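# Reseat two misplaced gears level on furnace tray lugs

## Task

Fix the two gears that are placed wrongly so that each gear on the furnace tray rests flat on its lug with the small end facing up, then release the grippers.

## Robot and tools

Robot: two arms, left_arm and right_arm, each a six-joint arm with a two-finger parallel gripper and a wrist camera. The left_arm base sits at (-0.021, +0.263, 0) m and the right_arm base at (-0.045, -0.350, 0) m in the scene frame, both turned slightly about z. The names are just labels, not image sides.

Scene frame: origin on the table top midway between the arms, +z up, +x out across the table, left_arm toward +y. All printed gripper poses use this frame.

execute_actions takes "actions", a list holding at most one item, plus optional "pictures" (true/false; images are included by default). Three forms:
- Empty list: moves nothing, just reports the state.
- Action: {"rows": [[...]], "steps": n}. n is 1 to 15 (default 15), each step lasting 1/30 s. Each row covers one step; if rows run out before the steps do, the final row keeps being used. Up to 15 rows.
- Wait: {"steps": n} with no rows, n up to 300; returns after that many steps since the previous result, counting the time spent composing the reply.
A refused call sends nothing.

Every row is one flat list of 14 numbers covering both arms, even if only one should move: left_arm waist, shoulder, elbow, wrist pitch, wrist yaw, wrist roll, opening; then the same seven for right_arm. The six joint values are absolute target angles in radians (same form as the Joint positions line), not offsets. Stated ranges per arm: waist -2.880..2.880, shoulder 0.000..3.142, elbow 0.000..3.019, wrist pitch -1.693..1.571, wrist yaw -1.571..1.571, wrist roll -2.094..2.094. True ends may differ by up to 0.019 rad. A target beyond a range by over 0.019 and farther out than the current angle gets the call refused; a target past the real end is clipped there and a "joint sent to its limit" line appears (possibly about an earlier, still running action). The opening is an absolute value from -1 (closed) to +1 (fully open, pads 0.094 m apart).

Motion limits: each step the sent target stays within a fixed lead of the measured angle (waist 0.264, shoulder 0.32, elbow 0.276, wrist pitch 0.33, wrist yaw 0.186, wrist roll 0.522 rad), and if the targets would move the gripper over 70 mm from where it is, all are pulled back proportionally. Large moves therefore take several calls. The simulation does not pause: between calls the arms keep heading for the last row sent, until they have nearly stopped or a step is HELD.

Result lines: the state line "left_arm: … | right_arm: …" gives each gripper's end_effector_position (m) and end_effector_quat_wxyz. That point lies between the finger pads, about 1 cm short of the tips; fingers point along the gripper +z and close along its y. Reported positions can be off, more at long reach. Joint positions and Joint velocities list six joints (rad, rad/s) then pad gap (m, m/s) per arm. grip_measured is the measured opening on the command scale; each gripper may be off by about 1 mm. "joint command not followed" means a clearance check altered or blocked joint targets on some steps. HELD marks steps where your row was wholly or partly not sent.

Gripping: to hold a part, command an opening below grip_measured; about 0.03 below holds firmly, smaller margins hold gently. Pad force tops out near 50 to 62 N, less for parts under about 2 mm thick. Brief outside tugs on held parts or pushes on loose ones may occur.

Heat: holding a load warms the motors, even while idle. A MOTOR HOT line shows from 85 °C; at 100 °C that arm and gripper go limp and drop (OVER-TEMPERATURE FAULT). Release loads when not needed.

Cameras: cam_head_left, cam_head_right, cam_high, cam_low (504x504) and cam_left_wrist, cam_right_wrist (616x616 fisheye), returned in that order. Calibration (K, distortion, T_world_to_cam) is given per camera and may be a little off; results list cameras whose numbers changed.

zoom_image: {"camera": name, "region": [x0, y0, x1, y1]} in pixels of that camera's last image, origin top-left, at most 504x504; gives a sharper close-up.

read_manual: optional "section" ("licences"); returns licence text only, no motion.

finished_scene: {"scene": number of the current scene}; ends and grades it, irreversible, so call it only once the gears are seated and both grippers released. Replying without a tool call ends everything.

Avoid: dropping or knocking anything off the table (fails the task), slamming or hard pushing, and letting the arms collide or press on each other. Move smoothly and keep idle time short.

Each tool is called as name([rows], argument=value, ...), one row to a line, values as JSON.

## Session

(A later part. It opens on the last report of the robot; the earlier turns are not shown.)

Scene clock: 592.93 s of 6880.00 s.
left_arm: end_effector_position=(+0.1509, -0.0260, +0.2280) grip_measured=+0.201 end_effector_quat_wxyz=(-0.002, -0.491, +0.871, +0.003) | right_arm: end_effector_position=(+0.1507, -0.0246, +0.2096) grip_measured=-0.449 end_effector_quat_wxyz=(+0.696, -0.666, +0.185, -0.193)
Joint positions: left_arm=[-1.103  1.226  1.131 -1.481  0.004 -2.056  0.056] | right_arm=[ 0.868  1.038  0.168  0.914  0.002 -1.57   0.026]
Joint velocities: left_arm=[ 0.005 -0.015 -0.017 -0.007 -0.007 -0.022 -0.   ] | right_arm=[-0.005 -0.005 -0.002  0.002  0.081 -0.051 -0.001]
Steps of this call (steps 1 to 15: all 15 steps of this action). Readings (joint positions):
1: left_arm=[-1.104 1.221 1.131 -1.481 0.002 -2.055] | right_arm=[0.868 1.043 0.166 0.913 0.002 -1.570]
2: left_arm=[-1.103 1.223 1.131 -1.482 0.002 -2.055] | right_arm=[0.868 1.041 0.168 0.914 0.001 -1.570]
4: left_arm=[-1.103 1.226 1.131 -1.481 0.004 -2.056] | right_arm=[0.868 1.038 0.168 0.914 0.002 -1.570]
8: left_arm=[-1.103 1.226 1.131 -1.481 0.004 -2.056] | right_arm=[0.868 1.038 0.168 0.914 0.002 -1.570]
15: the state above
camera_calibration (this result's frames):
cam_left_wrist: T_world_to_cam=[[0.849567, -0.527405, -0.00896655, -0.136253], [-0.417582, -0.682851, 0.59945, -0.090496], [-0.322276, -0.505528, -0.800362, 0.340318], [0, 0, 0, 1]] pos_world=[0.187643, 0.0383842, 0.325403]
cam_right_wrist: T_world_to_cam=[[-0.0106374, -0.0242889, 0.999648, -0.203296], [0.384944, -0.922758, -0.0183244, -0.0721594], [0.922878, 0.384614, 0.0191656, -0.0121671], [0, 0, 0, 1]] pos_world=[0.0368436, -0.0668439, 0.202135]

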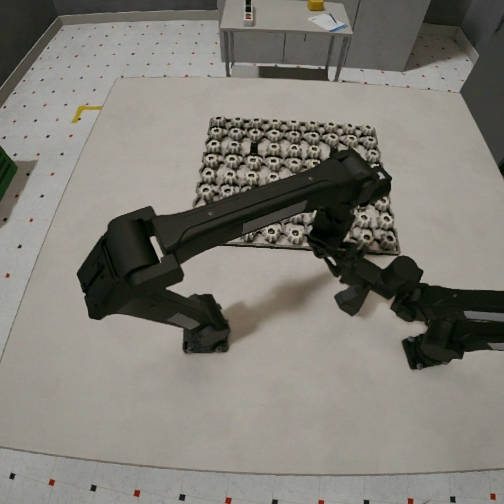

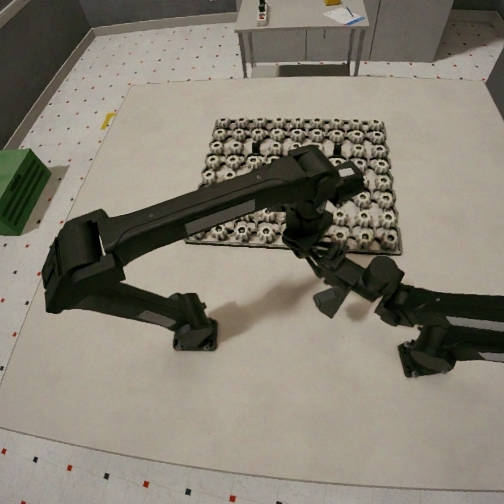

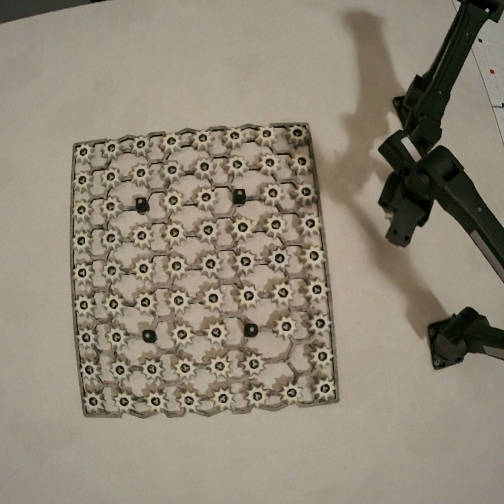

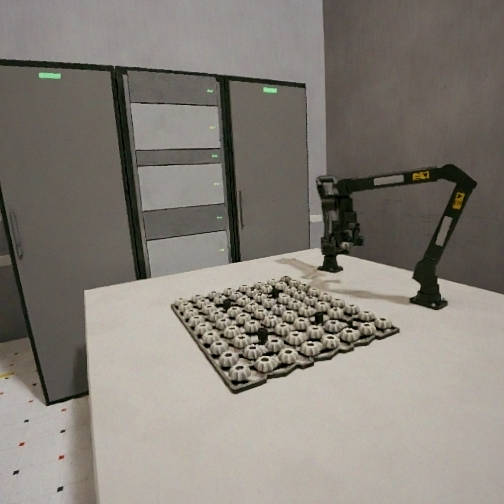

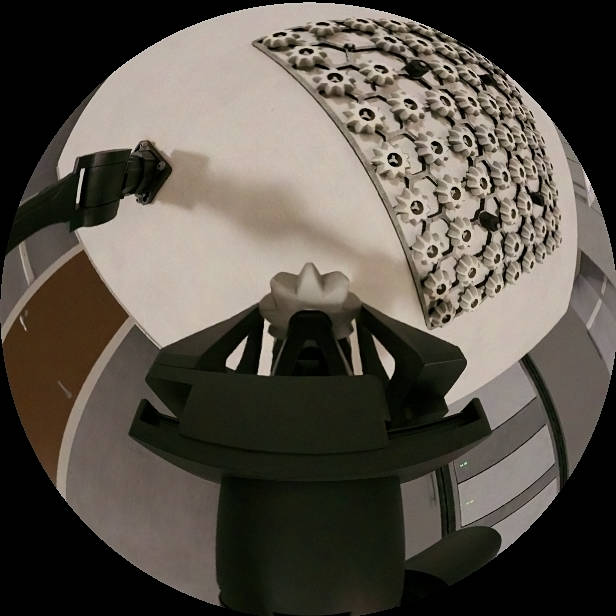

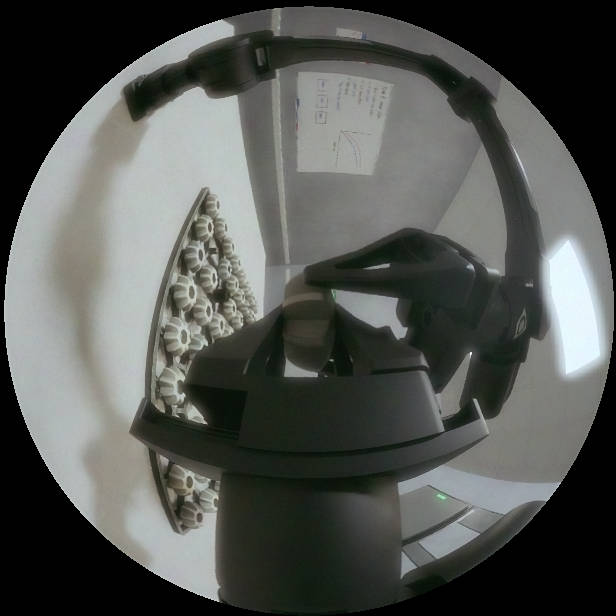

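execute_actions([
  {"rows":[[-1.098,1.222,1.15,-1.48,0,-2.07,0.7,0.873,1.046,0.17,0.9,0,-1.58,-0.5]],"steps":10},
], pictures=false)

execute_actions([
  {"rows":[[-1.098,1.19,1.36,-1.68,0,-2.07,0.7,0.873,1.046,0.17,0.9,0,-1.58,-0.5]]},
], pictures=false)

execute_actions([
  {"rows":[[-1.098,1.19,1.36,-1.68,0,-2.07,0.7,0.873,1.046,0.17,0.9,0,-0.8,-0.5]]},
], pictures=false)

execute_actions([
  {"rows":[[-1.098,1.19,1.36,-1.68,0,-2.07,0.7,0.873,1.046,0.17,0.9,0,0,-0.5]]},
], pictures=false)

execute_actions([
  {"rows":[[-1.098,1.19,1.36,-1.68,0,-2.07,0.7,0.873,1.046,0.17,0.9,0,0.8,-0.5]]},
], pictures=false)

execute_actions([
  {"rows":[[-1.098,1.19,1.36,-1.68,0,-2.07,0.7,0.873,1.046,0.17,0.9,0,1.58,-0.5]]},
], pictures=false)

execute_actions([
  {"steps":20},
])

Scene clock: 617.90 s of 6880.00 s.
left_arm: end_effector_position=(+0.1510, -0.0259, +0.2281) grip_measured=+0.698 end_effector_quat_wxyz=(-0.001, -0.491, +0.871, +0.002) | right_arm: end_effector_position=(+0.1490, -0.0273, +0.1912) grip_measured=-0.449 end_effector_quat_wxyz=(+0.678, -0.685, +0.190, -0.188)
Joint positions: left_arm=[-1.103  1.225  1.131 -1.481  0.003 -2.056  0.08 ] | right_arm=[ 0.868  1.055  0.153  0.892  0.002 -1.57   0.026]
Joint velocities: left_arm=[ 0.005 -0.015  0.002  0.007 -0.007  0.022  0.   ] | right_arm=[-0.005  0.015 -0.022 -0.002  0.022  0.007 -0.001]
Steps of this call (steps 1 to 15: the robot went on to your last target; steps 16 to 90: nothing new was sent; then 21.63 s passed at rest; steps 91 to 100: all 10 steps of this action). Readings (joint positions):
91: left_arm=[-1.103 1.226 1.131 -1.481 0.004 -2.056] | right_arm=[0.868 1.038 0.168 0.913 0.002 -1.570]
92: left_arm=[-1.103 1.226 1.131 -1.481 0.003 -2.056] | right_arm=[0.868 1.039 0.166 0.910 0.002 -1.570]
94: left_arm=[-1.103 1.225 1.131 -1.481 0.003 -2.056] | right_arm=[0.868 1.045 0.161 0.901 0.002 -1.570]
98: left_arm=[-1.103 1.225 1.131 -1.481 0.003 -2.056] | right_arm=[0.868 1.054 0.153 0.893 0.002 -1.570]
100: the state above

Scene clock: 618.40 s of 6880.00 s.
left_arm: end_effector_position=(+0.1470, -0.0191, +0.3149) grip_measured=+0.698 end_effector_quat_wxyz=(-0.001, -0.490, +0.871, -0.020) | right_arm: end_effector_position=(+0.1490, -0.0273, +0.1912) grip_measured=-0.449 end_effector_quat_wxyz=(+0.678, -0.685, +0.190, -0.188)
Joint positions: left_arm=[-1.103  1.181  1.323 -1.673  0.002 -2.056  0.08 ] | right_arm=[ 0.868  1.055  0.153  0.892  0.002 -1.57   0.026]
Joint velocities: left_arm=[-0.034  0.015 -0.007  0.007 -0.022  0.037 -0.   ] | right_arm=[-0.005 -0.015  0.012 -0.007 -0.066  0.007  0.   ]
Steps of this call (steps 1 to 15: all 15 steps of this action). Readings (joint positions):
1: left_arm=[-1.103 1.225 1.140 -1.505 0.003 -2.056] | right_arm=[0.868 1.055 0.153 0.892 0.002 -1.570]
2: left_arm=[-1.103 1.228 1.159 -1.549 0.003 -2.056] | right_arm=[0.868 1.055 0.153 0.892 0.002 -1.570]
4: left_arm=[-1.103 1.227 1.211 -1.615 0.003 -2.056] | right_arm=[0.868 1.055 0.153 0.892 0.002 -1.570]
8: left_arm=[-1.103 1.208 1.309 -1.662 0.002 -2.056] | right_arm=[0.868 1.055 0.153 0.892 0.002 -1.570]
15: the state above

Scene clock: 618.90 s of 6880.00 s.
left_arm: end_effector_position=(+0.1470, -0.0191, +0.3149) grip_measured=+0.698 end_effector_quat_wxyz=(-0.001, -0.490, +0.871, -0.020) | right_arm: end_effector_position=(+0.1490, -0.0273, +0.1912) grip_measured=-0.449 end_effector_quat_wxyz=(+0.701, -0.573, +0.421, +0.065)
Joint positions: left_arm=[-1.103  1.181  1.323 -1.673  0.002 -2.056  0.08 ] | right_arm=[ 0.868  1.055  0.153  0.892  0.002 -0.845  0.026]
Joint velocities: left_arm=[ 0.015 -0.005 -0.017 -0.012 -0.051  0.007 -0.   ] | right_arm=[-0.005  0.015  0.007 -0.007 -0.095  0.242  0.   ]
Steps of this call (steps 1 to 15: all 15 steps of this action). Readings (joint positions):
1: left_arm=[-1.103 1.181 1.323 -1.673 0.002 -2.056] | right_arm=[0.868 1.055 0.153 0.892 0.002 -1.495]
2: left_arm=[-1.103 1.181 1.323 -1.673 0.002 -2.056] | right_arm=[0.868 1.055 0.153 0.892 0.002 -1.396]
4: left_arm=[-1.103 1.181 1.323 -1.673 0.002 -2.056] | right_arm=[0.868 1.055 0.153 0.892 0.002 -1.205]
8: left_arm=[-1.103 1.181 1.323 -1.673 0.002 -2.056] | right_arm=[0.868 1.055 0.153 0.892 0.002 -0.971]
15: the state above

Scene clock: 619.40 s of 6880.00 s.
left_arm: end_effector_position=(+0.1470, -0.0191, +0.3149) grip_measured=+0.698 end_effector_quat_wxyz=(-0.001, -0.490, +0.871, -0.020) | right_arm: end_effector_position=(+0.1490, -0.0273, +0.1912) grip_measured=-0.449 end_effector_quat_wxyz=(+0.621, -0.365, +0.609, +0.331)
Joint positions: left_arm=[-1.103  1.181  1.323 -1.673  0.002 -2.056  0.08 ] | right_arm=[ 0.868  1.055  0.153  0.892  0.002 -0.051  0.026]
Joint velocities: left_arm=[-0.015 -0.005 -0.017  0.007 -0.066 -0.022  0.   ] | right_arm=[ 0.005 -0.015 -0.007  0.002 -0.007  0.212 -0.001]
Steps of this call (steps 1 to 15: all 15 steps of this action). Readings (joint positions):
1: left_arm=[-1.103 1.181 1.323 -1.673 0.002 -2.056] | right_arm=[0.868 1.055 0.153 0.892 0.002 -0.767]
2: left_arm=[-1.103 1.181 1.323 -1.673 0.002 -2.056] | right_arm=[0.868 1.055 0.153 0.892 0.002 -0.669]
4: left_arm=[-1.103 1.181 1.323 -1.673 0.002 -2.056] | right_arm=[0.868 1.055 0.153 0.892 0.002 -0.473]
8: left_arm=[-1.103 1.181 1.323 -1.673 0.002 -2.056] | right_arm=[0.868 1.055 0.153 0.892 0.002 -0.201]
15: the state above

Scene clock: 619.90 s of 6880.00 s.
left_arm: end_effector_position=(+0.1470, -0.0191, +0.3149) grip_measured=+0.698 end_effector_quat_wxyz=(-0.001, -0.490, +0.871, -0.020) | right_arm: end_effector_position=(+0.1489, -0.0272, +0.1912) grip_measured=-0.450 end_effector_quat_wxyz=(+0.443, -0.099, +0.703, +0.547)
Joint positions: left_arm=[-1.103  1.181  1.323 -1.673  0.002 -2.056  0.08 ] | right_arm=[0.868 1.055 0.153 0.892 0.001 0.749 0.026]
Joint velocities: left_arm=[-0.005 -0.015 -0.007  0.017 -0.007  0.022 -0.   ] | right_arm=[-0.015 -0.015 -0.002 -0.002  0.007  0.242 -0.   ]
Steps of this call (steps 1 to 15: all 15 steps of this action). Readings (joint positions):
1: left_arm=[-1.103 1.181 1.323 -1.673 0.002 -2.056] | right_arm=[0.868 1.055 0.153 0.892 0.001 0.028]
2: left_arm=[-1.103 1.181 1.323 -1.673 0.002 -2.056] | right_arm=[0.868 1.055 0.153 0.892 0.001 0.126]
4: left_arm=[-1.103 1.181 1.323 -1.673 0.002 -2.056] | right_arm=[0.868 1.055 0.153 0.892 0.001 0.322]
8: left_arm=[-1.103 1.181 1.323 -1.673 0.002 -2.056] | right_arm=[0.868 1.055 0.153 0.892 0.001 0.598]
15: the state above

Scene clock: 620.40 s of 6880.00 s.
left_arm: end_effector_position=(+0.1470, -0.0191, +0.3149) grip_measured=+0.698 end_effector_quat_wxyz=(-0.001, -0.490, +0.871, -0.020) | right_arm: end_effector_position=(+0.1488, -0.0271, +0.1912) grip_measured=-0.450 end_effector_quat_wxyz=(+0.201, +0.176, +0.688, +0.674)
Joint positions: left_arm=[-1.103  1.181  1.323 -1.673  0.002 -2.056  0.08 ] | right_arm=[0.868 1.055 0.153 0.892 0.001 1.531 0.026]
Joint velocities: left_arm=[ 0.005 -0.005  0.012 -0.002 -0.037 -0.022  0.   ] | right_arm=[ 0.005  0.015 -0.007 -0.002  0.022  0.256 -0.   ]
Steps of this call (steps 1 to 15: all 15 steps of this action). Readings (joint positions):
1: left_arm=[-1.103 1.181 1.323 -1.673 0.002 -2.056] | right_arm=[0.868 1.055 0.153 0.892 0.001 0.827]
2: left_arm=[-1.103 1.181 1.323 -1.673 0.002 -2.056] | right_arm=[0.868 1.055 0.153 0.892 0.001 0.926]
4: left_arm=[-1.103 1.181 1.323 -1.673 0.002 -2.056] | right_arm=[0.868 1.055 0.153 0.892 0.001 1.122]
8: left_arm=[-1.103 1.181 1.323 -1.673 0.002 -2.056] | right_arm=[0.868 1.055 0.153 0.892 0.001 1.386]
15: the state above

Scene clock: 621.07 s of 6880.00 s.
left_arm: end_effector_position=(+0.1470, -0.0191, +0.3149) grip_measured=+0.698 end_effector_quat_wxyz=(-0.001, -0.490, +0.871, -0.020) | right_arm: end_effector_position=(+0.1488, -0.0271, +0.1912) grip_measured=-0.450 end_effector_quat_wxyz=(+0.189, +0.189, +0.685, +0.678)
Joint positions: left_arm=[-1.103  1.181  1.323 -1.673  0.002 -2.056  0.08 ] | right_arm=[0.868 1.055 0.153 0.892 0.001 1.568 0.026]
Joint velocities: left_arm=[-0.005 -0.015 -0.007  0.007 -0.022 -0.022  0.   ] | right_arm=[-0.005 -0.015 -0.007 -0.012 -0.051 -0.037 -0.   ]
Steps of this call (steps 1 to 20: the robot went on to your last target). Readings (joint positions):
1: left_arm=[-1.103 1.181 1.323 -1.673 0.002 -2.056] | right_arm=[0.868 1.055 0.153 0.892 0.001 1.539]
2: left_arm=[-1.103 1.181 1.323 -1.673 0.002 -2.056] | right_arm=[0.868 1.055 0.153 0.892 0.001 1.545]
4: left_arm=[-1.103 1.181 1.323 -1.673 0.002 -2.056] | right_arm=[0.868 1.055 0.153 0.892 0.001 1.554]
8: left_arm=[-1.103 1.181 1.323 -1.673 0.002 -2.056] | right_arm=[0.868 1.055 0.153 0.892 0.001 1.563]
20: the state above
camera_calibration (this result's frames):
cam_left_wrist: T_world_to_cam=[[0.849302, -0.526952, 0.0317602, -0.14133], [-0.432419, -0.659908, 0.614439, -0.141573], [-0.302821, -0.535578, -0.788325, 0.404911], [0, 0, 0, 1]] pos_world=[0.181428, 0.0489616, 0.410678]
cam_right_wrist: T_world_to_cam=[[0.00323824, 0.00637589, -0.999974, 0.196109], [-0.995582, -0.0938203, -0.00382222, 0.151078], [-0.0938422, 0.995569, 0.00604391, 0.161273], [0, 0, 0, 1]] pos_world=[0.16491, -0.147635, 0.195706]

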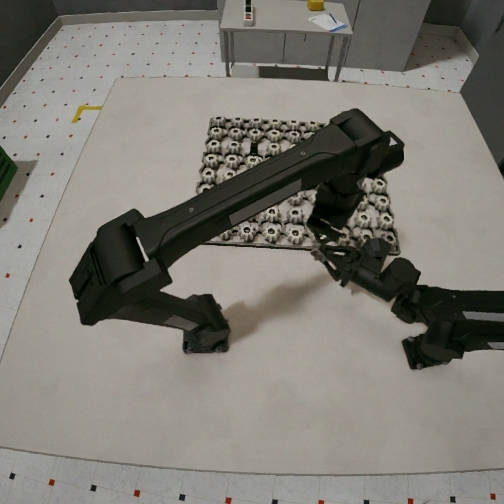

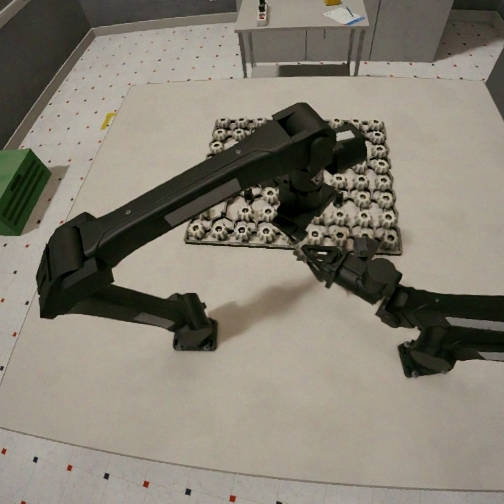

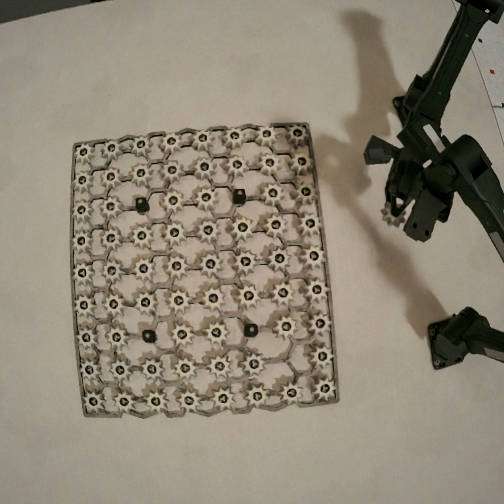

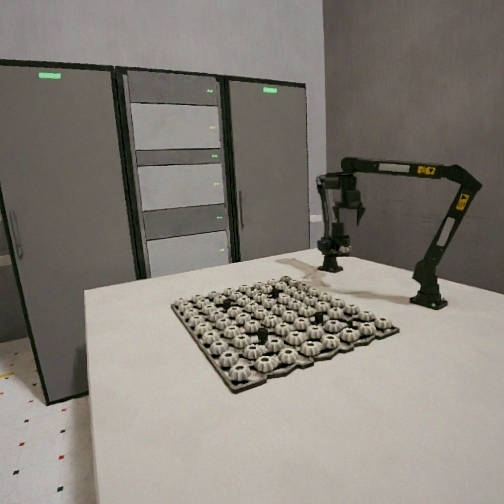

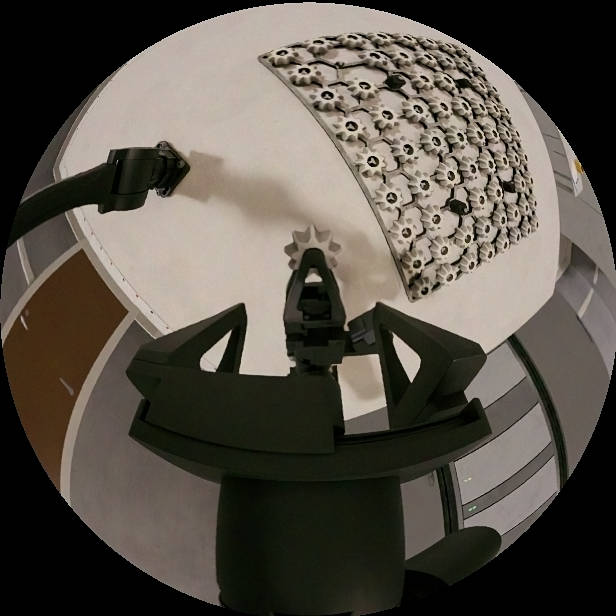

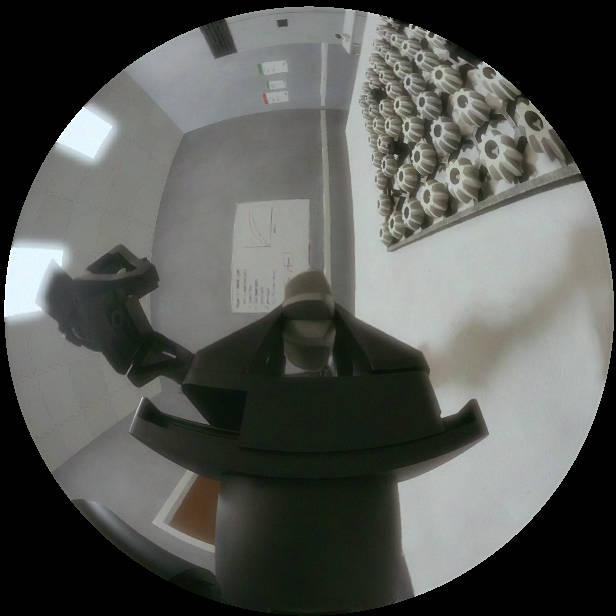

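execute_actions([
  {"rows":[[-1.122,1.235,1.17,-1.505,0,-2.07,0.7,0.873,1.046,0.17,0.9,0,1.58,-0.5]]},
], pictures=false)

execute_actions([
  {"rows":[[-1.122,1.242,1.056,-1.38,0,-2.07,0.7,0.873,1.046,0.17,0.9,0,1.58,-0.5]]},
], pictures=false)

execute_actions([
  {"steps":15},
])

Scene clock: 644.20 s of 6880.00 s.
left_arm: end_effector_position=(+0.1502, -0.0312, +0.2335) grip_measured=+0.698 end_effector_quat_wxyz=(-0.001, -0.486, +0.874, +0.013) | right_arm: end_effector_position=(+0.1488, -0.0271, +0.1912) grip_measured=-0.450 end_effector_quat_wxyz=(+0.188, +0.189, +0.685, +0.678)
Joint positions: left_arm=[-1.114  1.249  1.165 -1.512  0.001 -2.056  0.08 ] | right_arm=[0.868 1.055 0.153 0.892 0.001 1.569 0.026]
Joint velocities: left_arm=[ 0.005  0.005 -0.012 -0.012 -0.007 -0.022  0.001] | right_arm=[-0.015 -0.015 -0.002 -0.017  0.022  0.022  0.   ]
Steps of this call (steps 1 to 15: the robot went on to your last target; steps 16 to 90: nothing new was sent; then 19.63 s passed at rest; steps 91 to 105: all 15 steps of this action). Readings (joint positions):
91: left_arm=[-1.104 1.181 1.308 -1.647 0.002 -2.056] | right_arm=[0.868 1.055 0.153 0.892 0.001 1.569]
92: left_arm=[-1.105 1.175 1.278 -1.598 0.001 -2.056] | right_arm=[0.868 1.055 0.153 0.892 0.001 1.569]
94: left_arm=[-1.109 1.184 1.214 -1.542 0.001 -2.056] | right_arm=[0.868 1.055 0.153 0.892 0.001 1.569]
98: left_arm=[-1.114 1.240 1.166 -1.520 0.001 -2.056] | right_arm=[0.868 1.055 0.153 0.892 0.001 1.569]
105: the state above

Scene clock: 644.70 s of 6880.00 s.
left_arm: end_effector_position=(+0.1483, -0.0279, +0.1938) grip_measured=+0.698 end_effector_quat_wxyz=(-0.001, -0.486, +0.874, +0.003) | right_arm: end_effector_position=(+0.1488, -0.0271, +0.1912) grip_measured=-0.450 end_effector_quat_wxyz=(+0.188, +0.189, +0.685, +0.678)
Joint positions: left_arm=[-1.114  1.24   1.053 -1.39   0.001 -2.056  0.08 ] | right_arm=[0.868 1.055 0.153 0.892 0.001 1.569 0.026]
Joint velocities: left_arm=[ 0.024 -0.005  0.002 -0.002  0.022 -0.066 -0.   ] | right_arm=[-0.005 -0.015 -0.002 -0.002 -0.081 -0.037 -0.001]
Steps of this call (steps 1 to 15: all 15 steps of this action). Readings (joint positions):
1: left_arm=[-1.114 1.247 1.153 -1.490 0.001 -2.056] | right_arm=[0.868 1.055 0.153 0.892 0.001 1.569]
2: left_arm=[-1.114 1.240 1.129 -1.447 0.001 -2.056] | right_arm=[0.868 1.055 0.153 0.892 0.001 1.569]
4: left_arm=[-1.114 1.237 1.084 -1.408 0.001 -2.056] | right_arm=[0.868 1.055 0.153 0.892 0.001 1.569]
8: left_arm=[-1.114 1.240 1.053 -1.395 0.001 -2.056] | right_arm=[0.868 1.055 0.153 0.892 0.001 1.569]
15: the state above

Scene clock: 645.20 s of 6880.00 s.
left_arm: end_effector_position=(+0.1483, -0.0279, +0.1938) grip_measured=+0.698 end_effector_quat_wxyz=(-0.001, -0.486, +0.874, +0.003) | right_arm: end_effector_position=(+0.1488, -0.0271, +0.1912) grip_measured=-0.450 end_effector_quat_wxyz=(+0.188, +0.189, +0.685, +0.678)
Joint positions: left_arm=[-1.114  1.24   1.053 -1.39   0.001 -2.056  0.08 ] | right_arm=[0.868 1.055 0.153 0.892 0.001 1.569 0.026]
Joint velocities: left_arm=[ 0.005  0.005  0.007  0.002  0.037  0.066 -0.001] | right_arm=[-0.005 -0.015 -0.017 -0.012 -0.095 -0.022 -0.   ]
Steps of this call (steps 1 to 15: the robot went on to your last target). Readings (joint positions):
1: left_arm=[-1.114 1.240 1.053 -1.390 0.001 -2.056] | right_arm=[0.868 1.055 0.153 0.892 0.001 1.569]
2: left_arm=[-1.114 1.240 1.053 -1.390 0.001 -2.056] | right_arm=[0.868 1.055 0.153 0.892 0.001 1.569]
4: left_arm=[-1.114 1.240 1.053 -1.390 0.001 -2.056] | right_arm=[0.868 1.055 0.153 0.892 0.001 1.569]
8: left_arm=[-1.114 1.240 1.053 -1.390 0.001 -2.056] | right_arm=[0.868 1.055 0.153 0.892 0.001 1.569]
15: the state above
All arms were judged still, so your last target was given up. Only a new action makes them travel on or press farther. Fingers that are still opening or closing keep moving.
camera_calibration (this result's frames):
cam_left_wrist: T_world_to_cam=[[0.844096, -0.53612, -0.00876306, -0.134799], [-0.425637, -0.679907, 0.597127, -0.0706063], [-0.326089, -0.500303, -0.802099, 0.312283], [0, 0, 0, 1]] pos_world=[0.185563, 0.0359617, 0.291461]
cam_right_wrist: T_world_to_cam=[[0.00258401, 0.00676822, -0.999974, 0.196216], [-0.995585, -0.0938116, -0.00320763, 0.150961], [-0.0938308, 0.995567, 0.00649592, 0.161185], [0, 0, 0, 1]] pos_world=[0.164912, -0.147637, 0.195648]

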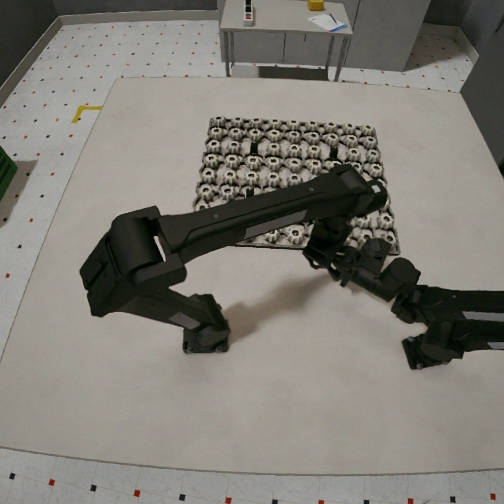

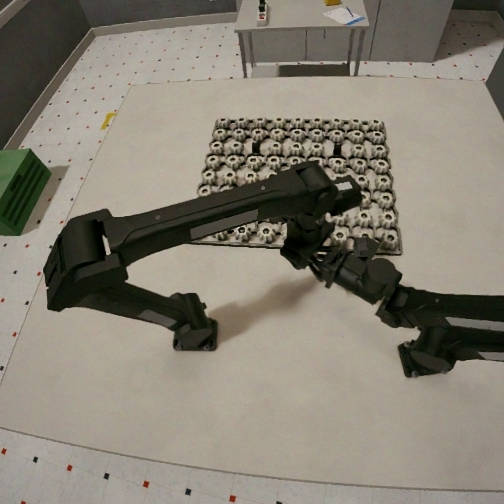

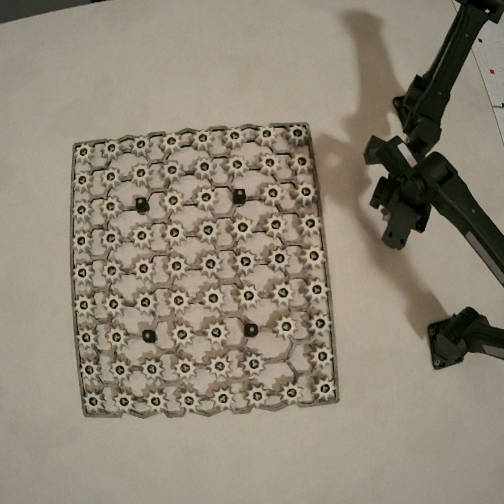

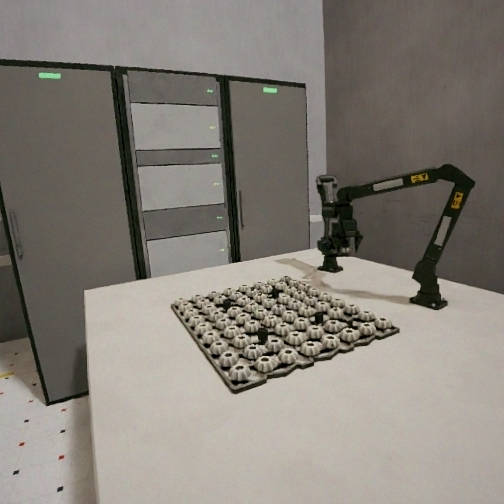

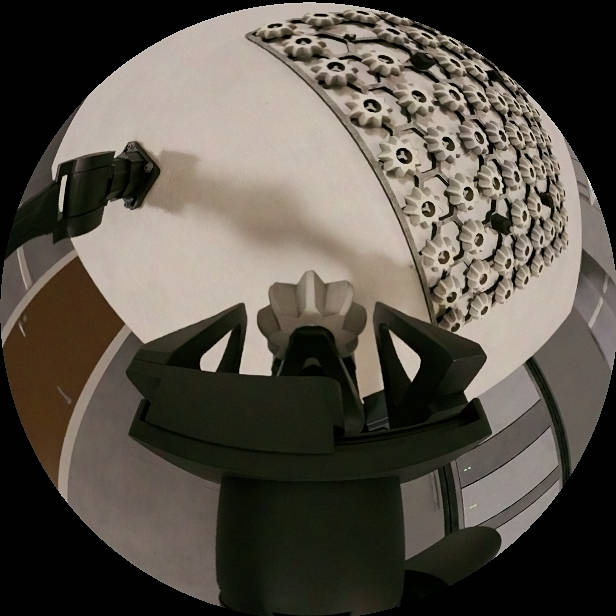

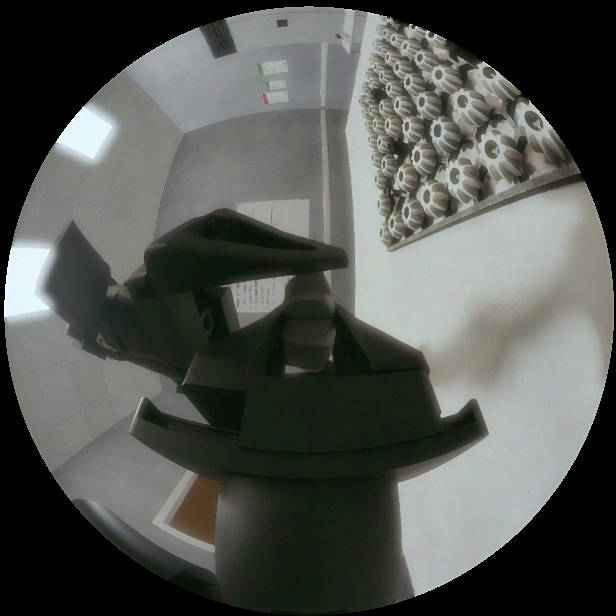

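execute_actions([
  {"rows":[[-1.122,1.242,1.056,-1.38,0,-2.07,0.1,0.868,1.055,0.153,0.892,0,1.58,-0.5]]},
], pictures=false)

execute_actions([
  {"rows":[[-1.122,1.242,1.07,-1.38,0,-2.07,0.1,0.868,1.055,0.153,0.892,0,1.58,0.3]]},
], pictures=false)

execute_actions([
  {"rows":[[-1.04,1.19,1.03,-1.395,0,-2.0,0.1,0.868,1.055,0.153,0.892,0,1.58,0.3]]},
], pictures=false)

execute_actions([
  {"rows":[[-0.95,1.15,1.0,-1.405,0,-1.92,0.1,0.868,1.055,0.153,0.892,0,1.58,0.3]]},
], pictures=false)

execute_actions([
  {"rows":[[-0.75,1.2,1.05,-1.38,0,-1.5,0.1,0.868,1.055,0.153,0.892,0,1.58,0.3]]},
], pictures=false)

execute_actions([
  {"rows":[[-0.55,1.3,1.07,-1.3,0,-1.05,0.1,0.868,1.055,0.153,0.892,0,1.58,0.3]]},
], pictures=false)

execute_actions([
  {"rows":[[-0.33,1.4,1.06,-1.19,0,-0.6,0.1,0.868,1.055,0.153,0.892,0,1.58,0.3]]},
], pictures=false)

execute_actions([
  {"rows":[[-0.13,1.49,1.0,-1.055,0,-0.08,0.1,0.868,1.055,0.153,0.892,0,1.58,0.3]]},
], pictures=false)

execute_actions([
  {"steps":30},
])

Scene clock: 669.30 s of 6880.00 s.
left_arm: end_effector_position=(+0.1485, -0.0284, +0.1938) grip_measured=+0.211 end_effector_quat_wxyz=(-0.001, -0.486, +0.874, +0.002) | right_arm: end_effector_position=(+0.1478, -0.0280, +0.1886) grip_measured=-0.450 end_effector_quat_wxyz=(+0.187, +0.189, +0.687, +0.676)
Joint positions: left_arm=[-1.114  1.24   1.053 -1.388  0.001 -2.056  0.057] | right_arm=[ 0.868  1.055  0.148  0.891 -0.002  1.569  0.026]
Joint velocities: left_arm=[-0.005  0.005 -0.002 -0.017  0.051  0.066 -0.   ] | right_arm=[-0.005  0.005  0.007  0.017  0.007 -0.007  0.001]
Steps of this call (steps 1 to 90: nothing new was sent; then 20.60 s passed at rest; steps 91 to 105: all 15 steps of this action). Readings (joint positions):
91: left_arm=[-1.114 1.240 1.053 -1.390 0.001 -2.056] | right_arm=[0.868 1.055 0.152 0.892 0.001 1.569]
92: left_arm=[-1.114 1.240 1.053 -1.390 0.000 -2.056] | right_arm=[0.868 1.055 0.150 0.892 0.000 1.569]
94: left_arm=[-1.114 1.240 1.053 -1.388 0.001 -2.056] | right_arm=[0.868 1.055 0.148 0.891 -0.002 1.569]
98: left_arm=[-1.114 1.240 1.053 -1.388 0.001 -2.056] | right_arm=[0.868 1.055 0.148 0.891 -0.002 1.569]
105: the state above

Scene clock: 669.80 s of 6880.00 s.
left_arm: end_effector_position=(+0.1485, -0.0284, +0.1938) grip_measured=+0.211 end_effector_quat_wxyz=(-0.001, -0.486, +0.874, +0.002) | right_arm: end_effector_position=(+0.1478, -0.0280, +0.1886) grip_measured=+0.298 end_effector_quat_wxyz=(+0.187, +0.189, +0.687, +0.676)
Joint positions: left_arm=[-1.114  1.24   1.053 -1.388  0.001 -2.056  0.057] | right_arm=[ 0.868  1.055  0.148  0.891 -0.002  1.569  0.061]
Joint velocities: left_arm=[-0.024 -0.005  0.002 -0.007 -0.022  0.051  0.   ] | right_arm=[-0.005  0.005  0.002 -0.017  0.022  0.037 -0.   ]
Steps of this call (steps 1 to 15: all 15 steps of this action). Readings (joint positions):
1: left_arm=[-1.114 1.240 1.053 -1.388 0.001 -2.056] | right_arm=[0.868 1.055 0.148 0.891 -0.002 1.569]
2: left_arm=[-1.114 1.240 1.053 -1.388 0.001 -2.056] | right_arm=[0.868 1.055 0.148 0.891 -0.002 1.569]
4: left_arm=[-1.114 1.240 1.053 -1.388 0.001 -2.056] | right_arm=[0.868 1.055 0.148 0.891 -0.002 1.569]
8: left_arm=[-1.114 1.240 1.053 -1.388 0.001 -2.056] | right_arm=[0.868 1.055 0.148 0.891 -0.002 1.569]
15: the state above

Scene clock: 670.30 s of 6880.00 s.
left_arm: end_effector_position=(+0.1656, -0.0056, +0.1916) grip_measured=+0.211 end_effector_quat_wxyz=(+0.000, -0.503, +0.864, +0.003) | right_arm: end_effector_position=(+0.1478, -0.0280, +0.1886) grip_measured=+0.298 end_effector_quat_wxyz=(+0.187, +0.189, +0.687, +0.676)
Joint positions: left_arm=[-1.035  1.216  1.027 -1.388 -0.001 -2.016  0.057] | right_arm=[ 0.868  1.055  0.148  0.891 -0.002  1.569  0.061]
Joint velocities: left_arm=[ 0.005  0.005 -0.017 -0.007  0.007  0.007  0.001] | right_arm=[-0.015 -0.005  0.002 -0.002  0.066 -0.007  0.   ]
Steps of this call (steps 1 to 15: all 15 steps of this action). Readings (joint positions):
1: left_arm=[-1.110 1.239 1.051 -1.388 0.003 -2.050] | right_arm=[0.868 1.055 0.148 0.891 -0.002 1.569]
2: left_arm=[-1.100 1.235 1.046 -1.388 0.004 -2.043] | right_arm=[0.868 1.055 0.148 0.891 -0.002 1.569]
4: left_arm=[-1.068 1.226 1.033 -1.388 0.003 -2.033] | right_arm=[0.868 1.055 0.148 0.891 -0.002 1.569]
8: left_arm=[-1.035 1.217 1.027 -1.388 -0.001 -2.022] | right_arm=[0.868 1.055 0.148 0.891 -0.002 1.569]
15: the state above

Scene clock: 670.80 s of 6880.00 s.
left_arm: end_effector_position=(+0.1795, +0.0244, +0.1938) grip_measured=+0.211 end_effector_quat_wxyz=(+0.000, -0.509, +0.861, +0.001) | right_arm: end_effector_position=(+0.1478, -0.0280, +0.1886) grip_measured=+0.298 end_effector_quat_wxyz=(+0.187, +0.189, +0.687, +0.676)
Joint positions: left_arm=[-0.943  1.169  0.996 -1.399 -0.001 -1.937  0.057] | right_arm=[ 0.868  1.055  0.148  0.891 -0.002  1.569  0.061]
Joint velocities: left_arm=[ 0.005 -0.005 -0.017 -0.002 -0.037 -0.066  0.001] | right_arm=[-0.005 -0.005 -0.007 -0.002  0.066 -0.037  0.   ]
Steps of this call (steps 1 to 15: all 15 steps of this action). Readings (joint positions):
1: left_arm=[-1.030 1.213 1.024 -1.389 0.002 -2.004] | right_arm=[0.868 1.055 0.148 0.891 -0.002 1.569]
2: left_arm=[-1.017 1.208 1.018 -1.389 0.005 -1.990] | right_arm=[0.868 1.055 0.148 0.891 -0.002 1.569]
4: left_arm=[-0.980 1.191 1.003 -1.393 0.003 -1.970] | right_arm=[0.868 1.055 0.148 0.891 -0.002 1.569]
8: left_arm=[-0.943 1.172 0.996 -1.399 -0.001 -1.949] | right_arm=[0.868 1.055 0.148 0.891 -0.002 1.569]
15: the state above

Scene clock: 671.30 s of 6880.00 s.
left_arm: end_effector_position=(+0.2268, +0.0656, +0.1838) grip_measured=+0.211 end_effector_quat_wxyz=(-0.005, -0.416, +0.909, +0.011) | right_arm: end_effector_position=(+0.1478, -0.0280, +0.1886) grip_measured=+0.298 end_effector_quat_wxyz=(+0.187, +0.189, +0.687, +0.676)
Joint positions: left_arm=[-0.745  1.203  0.996 -1.386 -0.002 -1.53   0.057] | right_arm=[ 0.868  1.055  0.148  0.891 -0.002  1.569  0.061]
Joint velocities: left_arm=[-0.044 -0.005 -0.017  0.002  0.037  0.095 -0.   ] | right_arm=[ 0.005  0.005 -0.017 -0.007  0.007 -0.022 -0.002]
Steps of this call (steps 1 to 15: all 15 steps of this action). Readings (joint positions):
1: left_arm=[-0.930 1.171 0.996 -1.399 0.007 -1.875] | right_arm=[0.868 1.055 0.148 0.891 -0.002 1.569]
2: left_arm=[-0.898 1.174 0.996 -1.396 0.013 -1.802] | right_arm=[0.868 1.055 0.148 0.891 -0.002 1.569]
4: left_arm=[-0.807 1.185 0.996 -1.389 0.004 -1.698] | right_arm=[0.868 1.055 0.148 0.891 -0.002 1.569]
8: left_arm=[-0.721 1.203 0.996 -1.386 -0.006 -1.590] | right_arm=[0.868 1.055 0.148 0.891 -0.002 1.569]
15: the state above

Scene clock: 671.80 s of 6880.00 s.
left_arm: end_effector_position=(+0.2870, +0.1059, +0.1505) grip_measured=+0.211 end_effector_quat_wxyz=(-0.016, -0.301, +0.953, +0.017) | right_arm: end_effector_position=(+0.1478, -0.0280, +0.1886) grip_measured=+0.298 end_effector_quat_wxyz=(+0.187, +0.189, +0.687, +0.676)
Joint positions: left_arm=[-0.544  1.323  1.008 -1.304 -0.002 -1.083  0.057] | right_arm=[ 0.868  1.055  0.148  0.891 -0.002  1.569  0.061]
Joint velocities: left_arm=[-0.054  0.005 -0.007  0.002 -0.022  0.095  0.   ] | right_arm=[ 0.005 -0.015 -0.012 -0.002  0.022  0.007 -0.001]
Steps of this call (steps 1 to 15: all 15 steps of this action). Readings (joint positions):
1: left_arm=[-0.733 1.208 0.996 -1.379 0.005 -1.469] | right_arm=[0.868 1.055 0.148 0.891 -0.002 1.569]
2: left_arm=[-0.706 1.217 0.997 -1.362 0.011 -1.397] | right_arm=[0.868 1.055 0.148 0.891 -0.002 1.569]
4: left_arm=[-0.622 1.254 1.004 -1.327 0.006 -1.278] | right_arm=[0.868 1.055 0.148 0.891 -0.002 1.569]
8: left_arm=[-0.522 1.317 1.008 -1.304 -0.005 -1.152] | right_arm=[0.868 1.055 0.148 0.891 -0.002 1.569]
15: the state above

Scene clock: 672.30 s of 6880.00 s.
left_arm: end_effector_position=(+0.3403, +0.1709, +0.1176) grip_measured=+0.211 end_effector_quat_wxyz=(-0.015, -0.191, +0.981, +0.008) | right_arm: end_effector_position=(+0.1478, -0.0280, +0.1886) grip_measured=+0.298 end_effector_quat_wxyz=(+0.187, +0.189, +0.687, +0.676)
Joint positions: left_arm=[-0.322  1.418  1.009 -1.196 -0.001 -0.634  0.057] | right_arm=[ 0.868  1.055  0.148  0.891 -0.002  1.569  0.061]
Joint velocities: left_arm=[-0.142 -0.005  0.012  0.002  0.022  0.11   0.   ] | right_arm=[-0.005 -0.015  0.007 -0.002  0.022 -0.066  0.001]
Steps of this call (steps 1 to 15: all 15 steps of this action). Readings (joint positions):
1: left_arm=[-0.534 1.325 1.008 -1.294 0.005 -1.027] | right_arm=[0.868 1.055 0.148 0.891 -0.002 1.569]
2: left_arm=[-0.510 1.331 1.008 -1.272 0.011 -0.961] | right_arm=[0.868 1.055 0.148 0.891 -0.002 1.569]
4: left_arm=[-0.429 1.355 1.009 -1.226 0.009 -0.843] | right_arm=[0.868 1.055 0.148 0.891 -0.002 1.569]
8: left_arm=[-0.301 1.409 1.009 -1.197 -0.006 -0.709] | right_arm=[0.868 1.055 0.148 0.891 -0.002 1.569]
15: the state above

Scene clock: 672.80 s of 6880.00 s.
left_arm: end_effector_position=(+0.3758, +0.2441, +0.0804) grip_measured=+0.211 end_effector_quat_wxyz=(-0.000, -0.035, +0.999, +0.001) | right_arm: end_effector_position=(+0.1478, -0.0280, +0.1886) grip_measured=+0.298 end_effector_quat_wxyz=(+0.187, +0.189, +0.687, +0.676)
Joint positions: left_arm=[-0.121  1.505  0.994 -1.061 -0.002 -0.117  0.057] | right_arm=[ 0.868  1.055  0.148  0.891 -0.002  1.569  0.061]
Joint velocities: left_arm=[-0.151  0.005 -0.012 -0.017  0.066  0.256  0.   ] | right_arm=[-0.005 -0.005 -0.007  0.007 -0.037  0.066  0.   ]
Steps of this call (steps 1 to 15: all 15 steps of this action). Readings (joint positions):
1: left_arm=[-0.315 1.420 1.007 -1.181 0.005 -0.570] | right_arm=[0.868 1.055 0.148 0.891 -0.002 1.569]
2: left_arm=[-0.296 1.424 1.005 -1.149 0.011 -0.489] | right_arm=[0.868 1.055 0.148 0.891 -0.002 1.569]
4: left_arm=[-0.224 1.449 1.005 -1.094 0.009 -0.351] | right_arm=[0.868 1.055 0.148 0.891 -0.002 1.569]
8: left_arm=[-0.104 1.498 1.003 -1.062 -0.006 -0.201] | right_arm=[0.868 1.055 0.148 0.891 -0.002 1.569]
15: the state above

Scene clock: 673.80 s of 6880.00 s.
left_arm: end_effector_position=(+0.3756, +0.2408, +0.0804) grip_measured=+0.211 end_effector_quat_wxyz=(-0.000, -0.020, +1.000, +0.001) | right_arm: end_effector_position=(+0.1478, -0.0280, +0.1886) grip_measured=+0.298 end_effector_quat_wxyz=(+0.187, +0.189, +0.687, +0.676)
Joint positions: left_arm=[-0.129  1.505  0.994 -1.061 -0.001 -0.095  0.057] | right_arm=[ 0.868  1.055  0.148  0.891 -0.002  1.569  0.061]
Joint velocities: left_arm=[ 0.005 -0.015  0.002 -0.002 -0.007  0.022  0.   ] | right_arm=[ 0.005 -0.005 -0.002 -0.012 -0.051 -0.007  0.   ]
Steps of this call (steps 1 to 30: the robot went on to your last target). Readings (joint positions):
1: left_arm=[-0.125 1.505 0.994 -1.061 -0.002 -0.113] | right_arm=[0.868 1.055 0.148 0.891 -0.002 1.569]
2: left_arm=[-0.127 1.505 0.994 -1.061 -0.001 -0.109] | right_arm=[0.868 1.055 0.148 0.891 -0.002 1.569]
4: left_arm=[-0.129 1.505 0.994 -1.061 -0.001 -0.104] | right_arm=[0.868 1.055 0.148 0.891 -0.002 1.569]
8: left_arm=[-0.129 1.505 0.994 -1.061 -0.001 -0.098] | right_arm=[0.868 1.055 0.148 0.891 -0.002 1.569]
30: the state above
All arms were judged still, so your last target was given up. Only a new action makes them travel on or press farther. Fingers that are still opening or closing keep moving.
camera_calibration (this result's frames):
cam_left_wrist: T_world_to_cam=[[0.0291017, -0.999569, -0.00383036, 0.233704], [-0.800075, -0.0255903, 0.599355, 0.259416], [-0.599194, -0.0143777, -0.800474, 0.415289], [0, 0, 0, 1]] pos_world=[0.44959, 0.246213, 0.177842]
cam_right_wrist: T_world_to_cam=[[-0.000590465, 0.00155097, -0.999999, 0.193979], [-0.995335, -0.0964768, 0.000438079, 0.149055], [-0.096476, 0.995334, 0.0016007, 0.163232], [0, 0, 0, 1]] pos_world=[0.164222, -0.14839, 0.193652]

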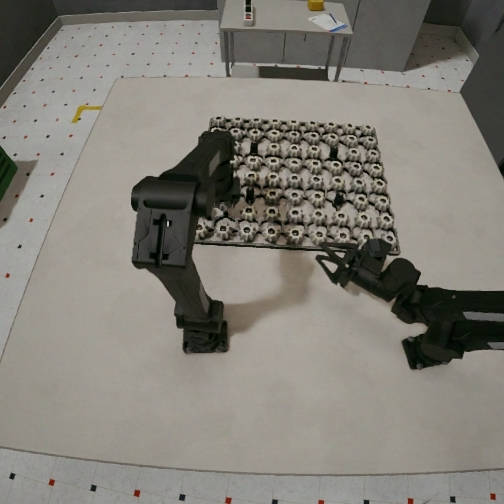

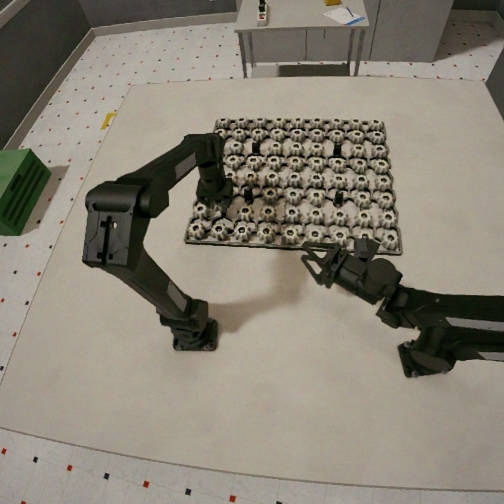

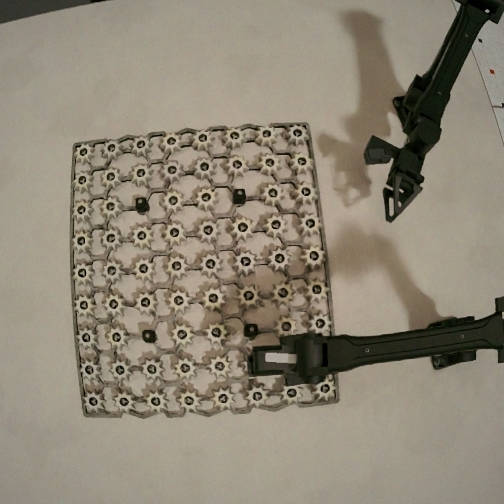

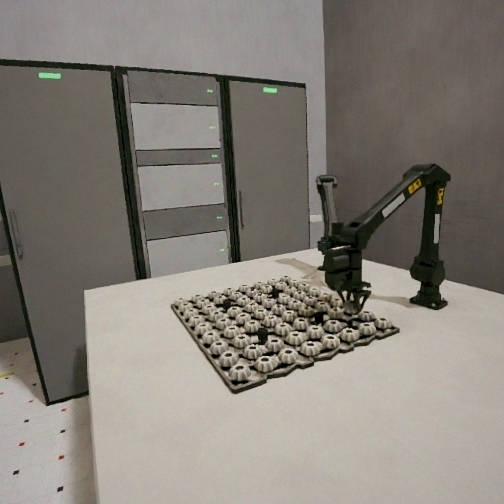

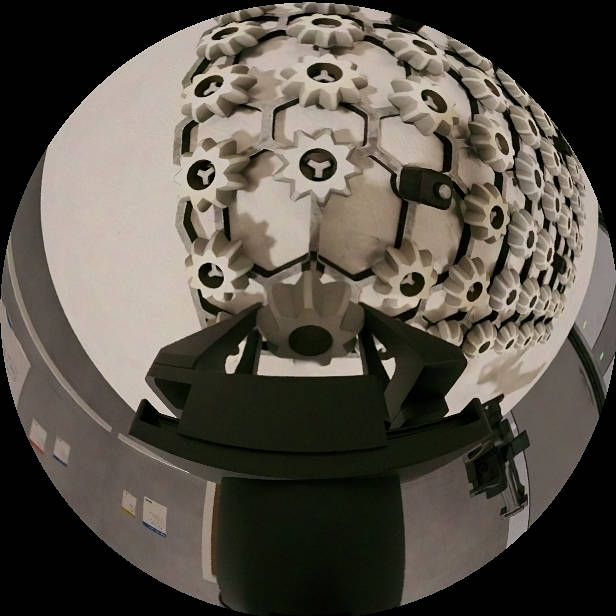

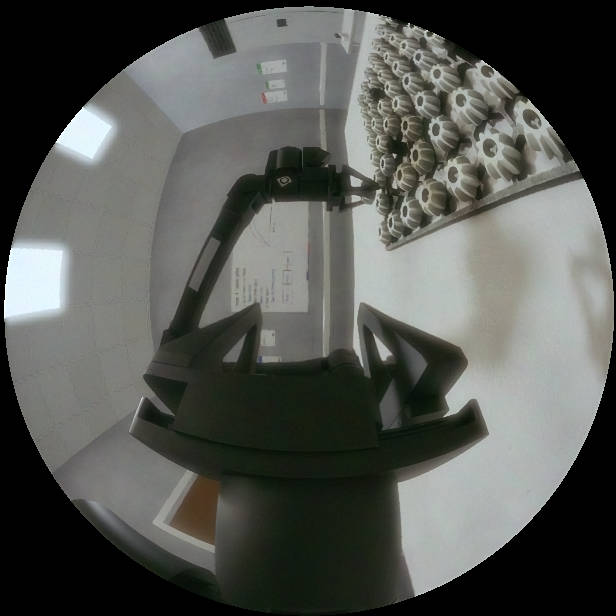

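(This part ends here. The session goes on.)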